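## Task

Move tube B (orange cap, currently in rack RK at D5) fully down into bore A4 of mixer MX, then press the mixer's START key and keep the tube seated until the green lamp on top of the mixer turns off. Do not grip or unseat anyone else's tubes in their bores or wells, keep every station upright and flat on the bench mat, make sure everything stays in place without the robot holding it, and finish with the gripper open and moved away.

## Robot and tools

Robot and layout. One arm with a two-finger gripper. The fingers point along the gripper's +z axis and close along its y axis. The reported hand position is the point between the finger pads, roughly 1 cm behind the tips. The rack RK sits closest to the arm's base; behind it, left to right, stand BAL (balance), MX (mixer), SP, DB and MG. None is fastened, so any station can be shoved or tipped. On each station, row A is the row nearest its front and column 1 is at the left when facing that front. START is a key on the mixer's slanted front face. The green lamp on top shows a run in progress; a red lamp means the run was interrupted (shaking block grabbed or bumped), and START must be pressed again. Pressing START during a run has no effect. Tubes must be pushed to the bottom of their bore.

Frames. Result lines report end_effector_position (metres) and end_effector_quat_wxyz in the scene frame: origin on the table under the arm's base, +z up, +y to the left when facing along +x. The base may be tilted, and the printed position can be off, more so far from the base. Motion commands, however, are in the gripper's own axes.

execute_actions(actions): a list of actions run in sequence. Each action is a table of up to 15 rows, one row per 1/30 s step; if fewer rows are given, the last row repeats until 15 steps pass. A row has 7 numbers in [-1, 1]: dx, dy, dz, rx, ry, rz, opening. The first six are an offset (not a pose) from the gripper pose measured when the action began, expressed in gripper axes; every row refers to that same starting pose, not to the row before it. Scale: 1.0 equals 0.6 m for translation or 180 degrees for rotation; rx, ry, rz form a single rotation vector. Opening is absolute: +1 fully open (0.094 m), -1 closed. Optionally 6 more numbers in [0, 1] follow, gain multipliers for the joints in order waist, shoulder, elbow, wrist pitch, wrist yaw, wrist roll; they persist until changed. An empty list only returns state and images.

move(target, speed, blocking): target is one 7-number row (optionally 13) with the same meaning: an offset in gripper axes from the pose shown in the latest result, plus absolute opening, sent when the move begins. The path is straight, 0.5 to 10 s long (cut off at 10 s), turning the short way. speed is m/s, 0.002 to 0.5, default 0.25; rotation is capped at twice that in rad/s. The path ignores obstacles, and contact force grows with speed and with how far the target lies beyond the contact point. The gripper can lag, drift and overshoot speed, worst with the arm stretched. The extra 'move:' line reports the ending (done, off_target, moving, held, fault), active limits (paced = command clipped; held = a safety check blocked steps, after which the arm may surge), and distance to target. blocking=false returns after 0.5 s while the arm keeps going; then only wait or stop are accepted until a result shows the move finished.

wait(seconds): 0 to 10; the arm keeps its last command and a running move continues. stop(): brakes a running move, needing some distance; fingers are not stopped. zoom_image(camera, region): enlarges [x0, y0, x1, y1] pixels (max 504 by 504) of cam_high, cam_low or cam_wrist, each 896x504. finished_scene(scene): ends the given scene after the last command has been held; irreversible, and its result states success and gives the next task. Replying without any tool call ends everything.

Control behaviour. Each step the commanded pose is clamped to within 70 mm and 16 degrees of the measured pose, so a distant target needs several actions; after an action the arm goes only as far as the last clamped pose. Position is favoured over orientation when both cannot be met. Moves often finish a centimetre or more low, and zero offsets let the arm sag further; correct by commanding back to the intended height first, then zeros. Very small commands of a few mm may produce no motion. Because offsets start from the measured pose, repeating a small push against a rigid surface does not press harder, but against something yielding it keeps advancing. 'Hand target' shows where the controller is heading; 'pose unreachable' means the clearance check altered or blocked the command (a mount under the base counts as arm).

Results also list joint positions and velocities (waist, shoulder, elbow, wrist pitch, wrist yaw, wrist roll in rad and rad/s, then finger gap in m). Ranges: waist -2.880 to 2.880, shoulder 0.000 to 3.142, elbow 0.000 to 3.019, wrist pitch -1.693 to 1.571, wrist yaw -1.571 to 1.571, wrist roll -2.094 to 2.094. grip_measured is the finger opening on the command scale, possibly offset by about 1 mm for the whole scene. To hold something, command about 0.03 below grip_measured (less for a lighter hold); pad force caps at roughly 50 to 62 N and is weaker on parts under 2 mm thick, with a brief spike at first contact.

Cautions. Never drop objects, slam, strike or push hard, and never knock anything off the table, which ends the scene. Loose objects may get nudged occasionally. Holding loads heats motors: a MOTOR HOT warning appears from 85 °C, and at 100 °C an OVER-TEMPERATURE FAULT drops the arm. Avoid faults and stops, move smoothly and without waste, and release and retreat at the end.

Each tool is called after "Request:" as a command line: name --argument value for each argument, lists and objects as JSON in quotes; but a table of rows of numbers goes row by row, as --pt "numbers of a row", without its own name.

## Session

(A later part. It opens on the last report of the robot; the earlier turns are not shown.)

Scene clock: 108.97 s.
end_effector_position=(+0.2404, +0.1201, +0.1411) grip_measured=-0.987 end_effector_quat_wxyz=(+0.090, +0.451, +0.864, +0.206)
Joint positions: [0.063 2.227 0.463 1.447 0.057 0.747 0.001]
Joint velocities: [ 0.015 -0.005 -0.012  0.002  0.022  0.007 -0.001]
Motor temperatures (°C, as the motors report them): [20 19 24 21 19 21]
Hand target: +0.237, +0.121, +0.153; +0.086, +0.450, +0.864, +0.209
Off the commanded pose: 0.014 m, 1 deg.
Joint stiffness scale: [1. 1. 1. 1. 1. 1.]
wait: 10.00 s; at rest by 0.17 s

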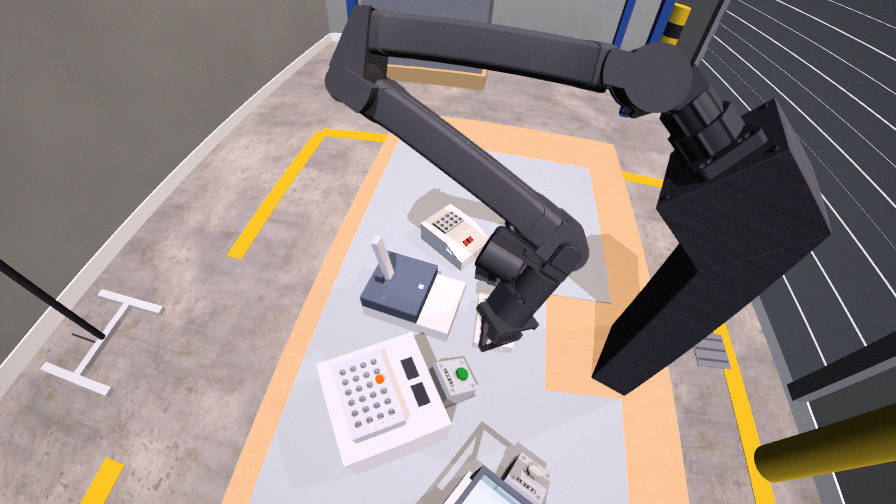

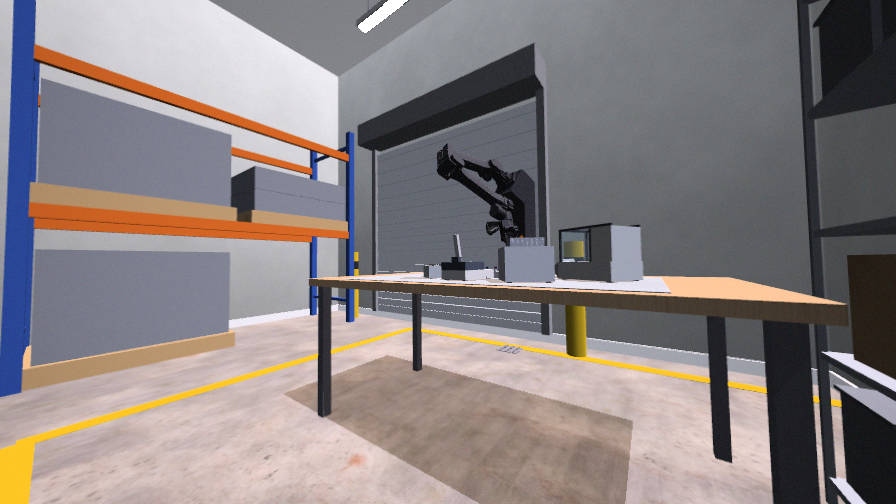

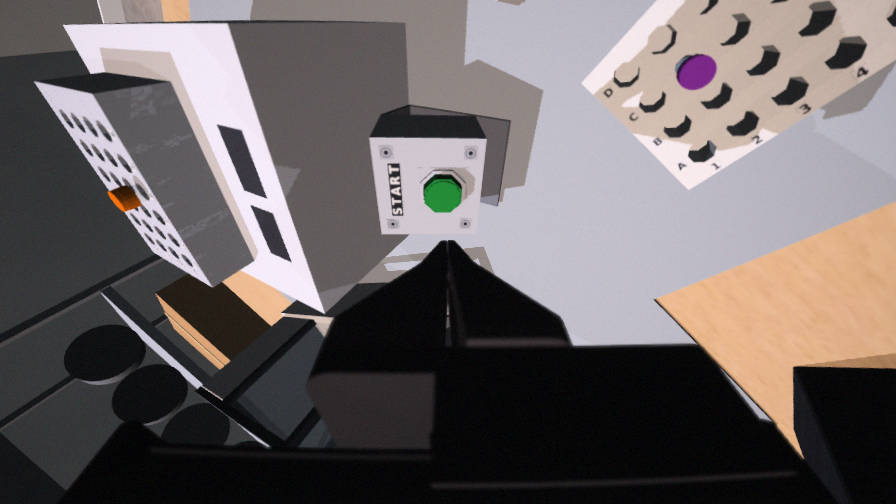

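Request:
finished_scene --scene 1

The scene is finished: the task was done.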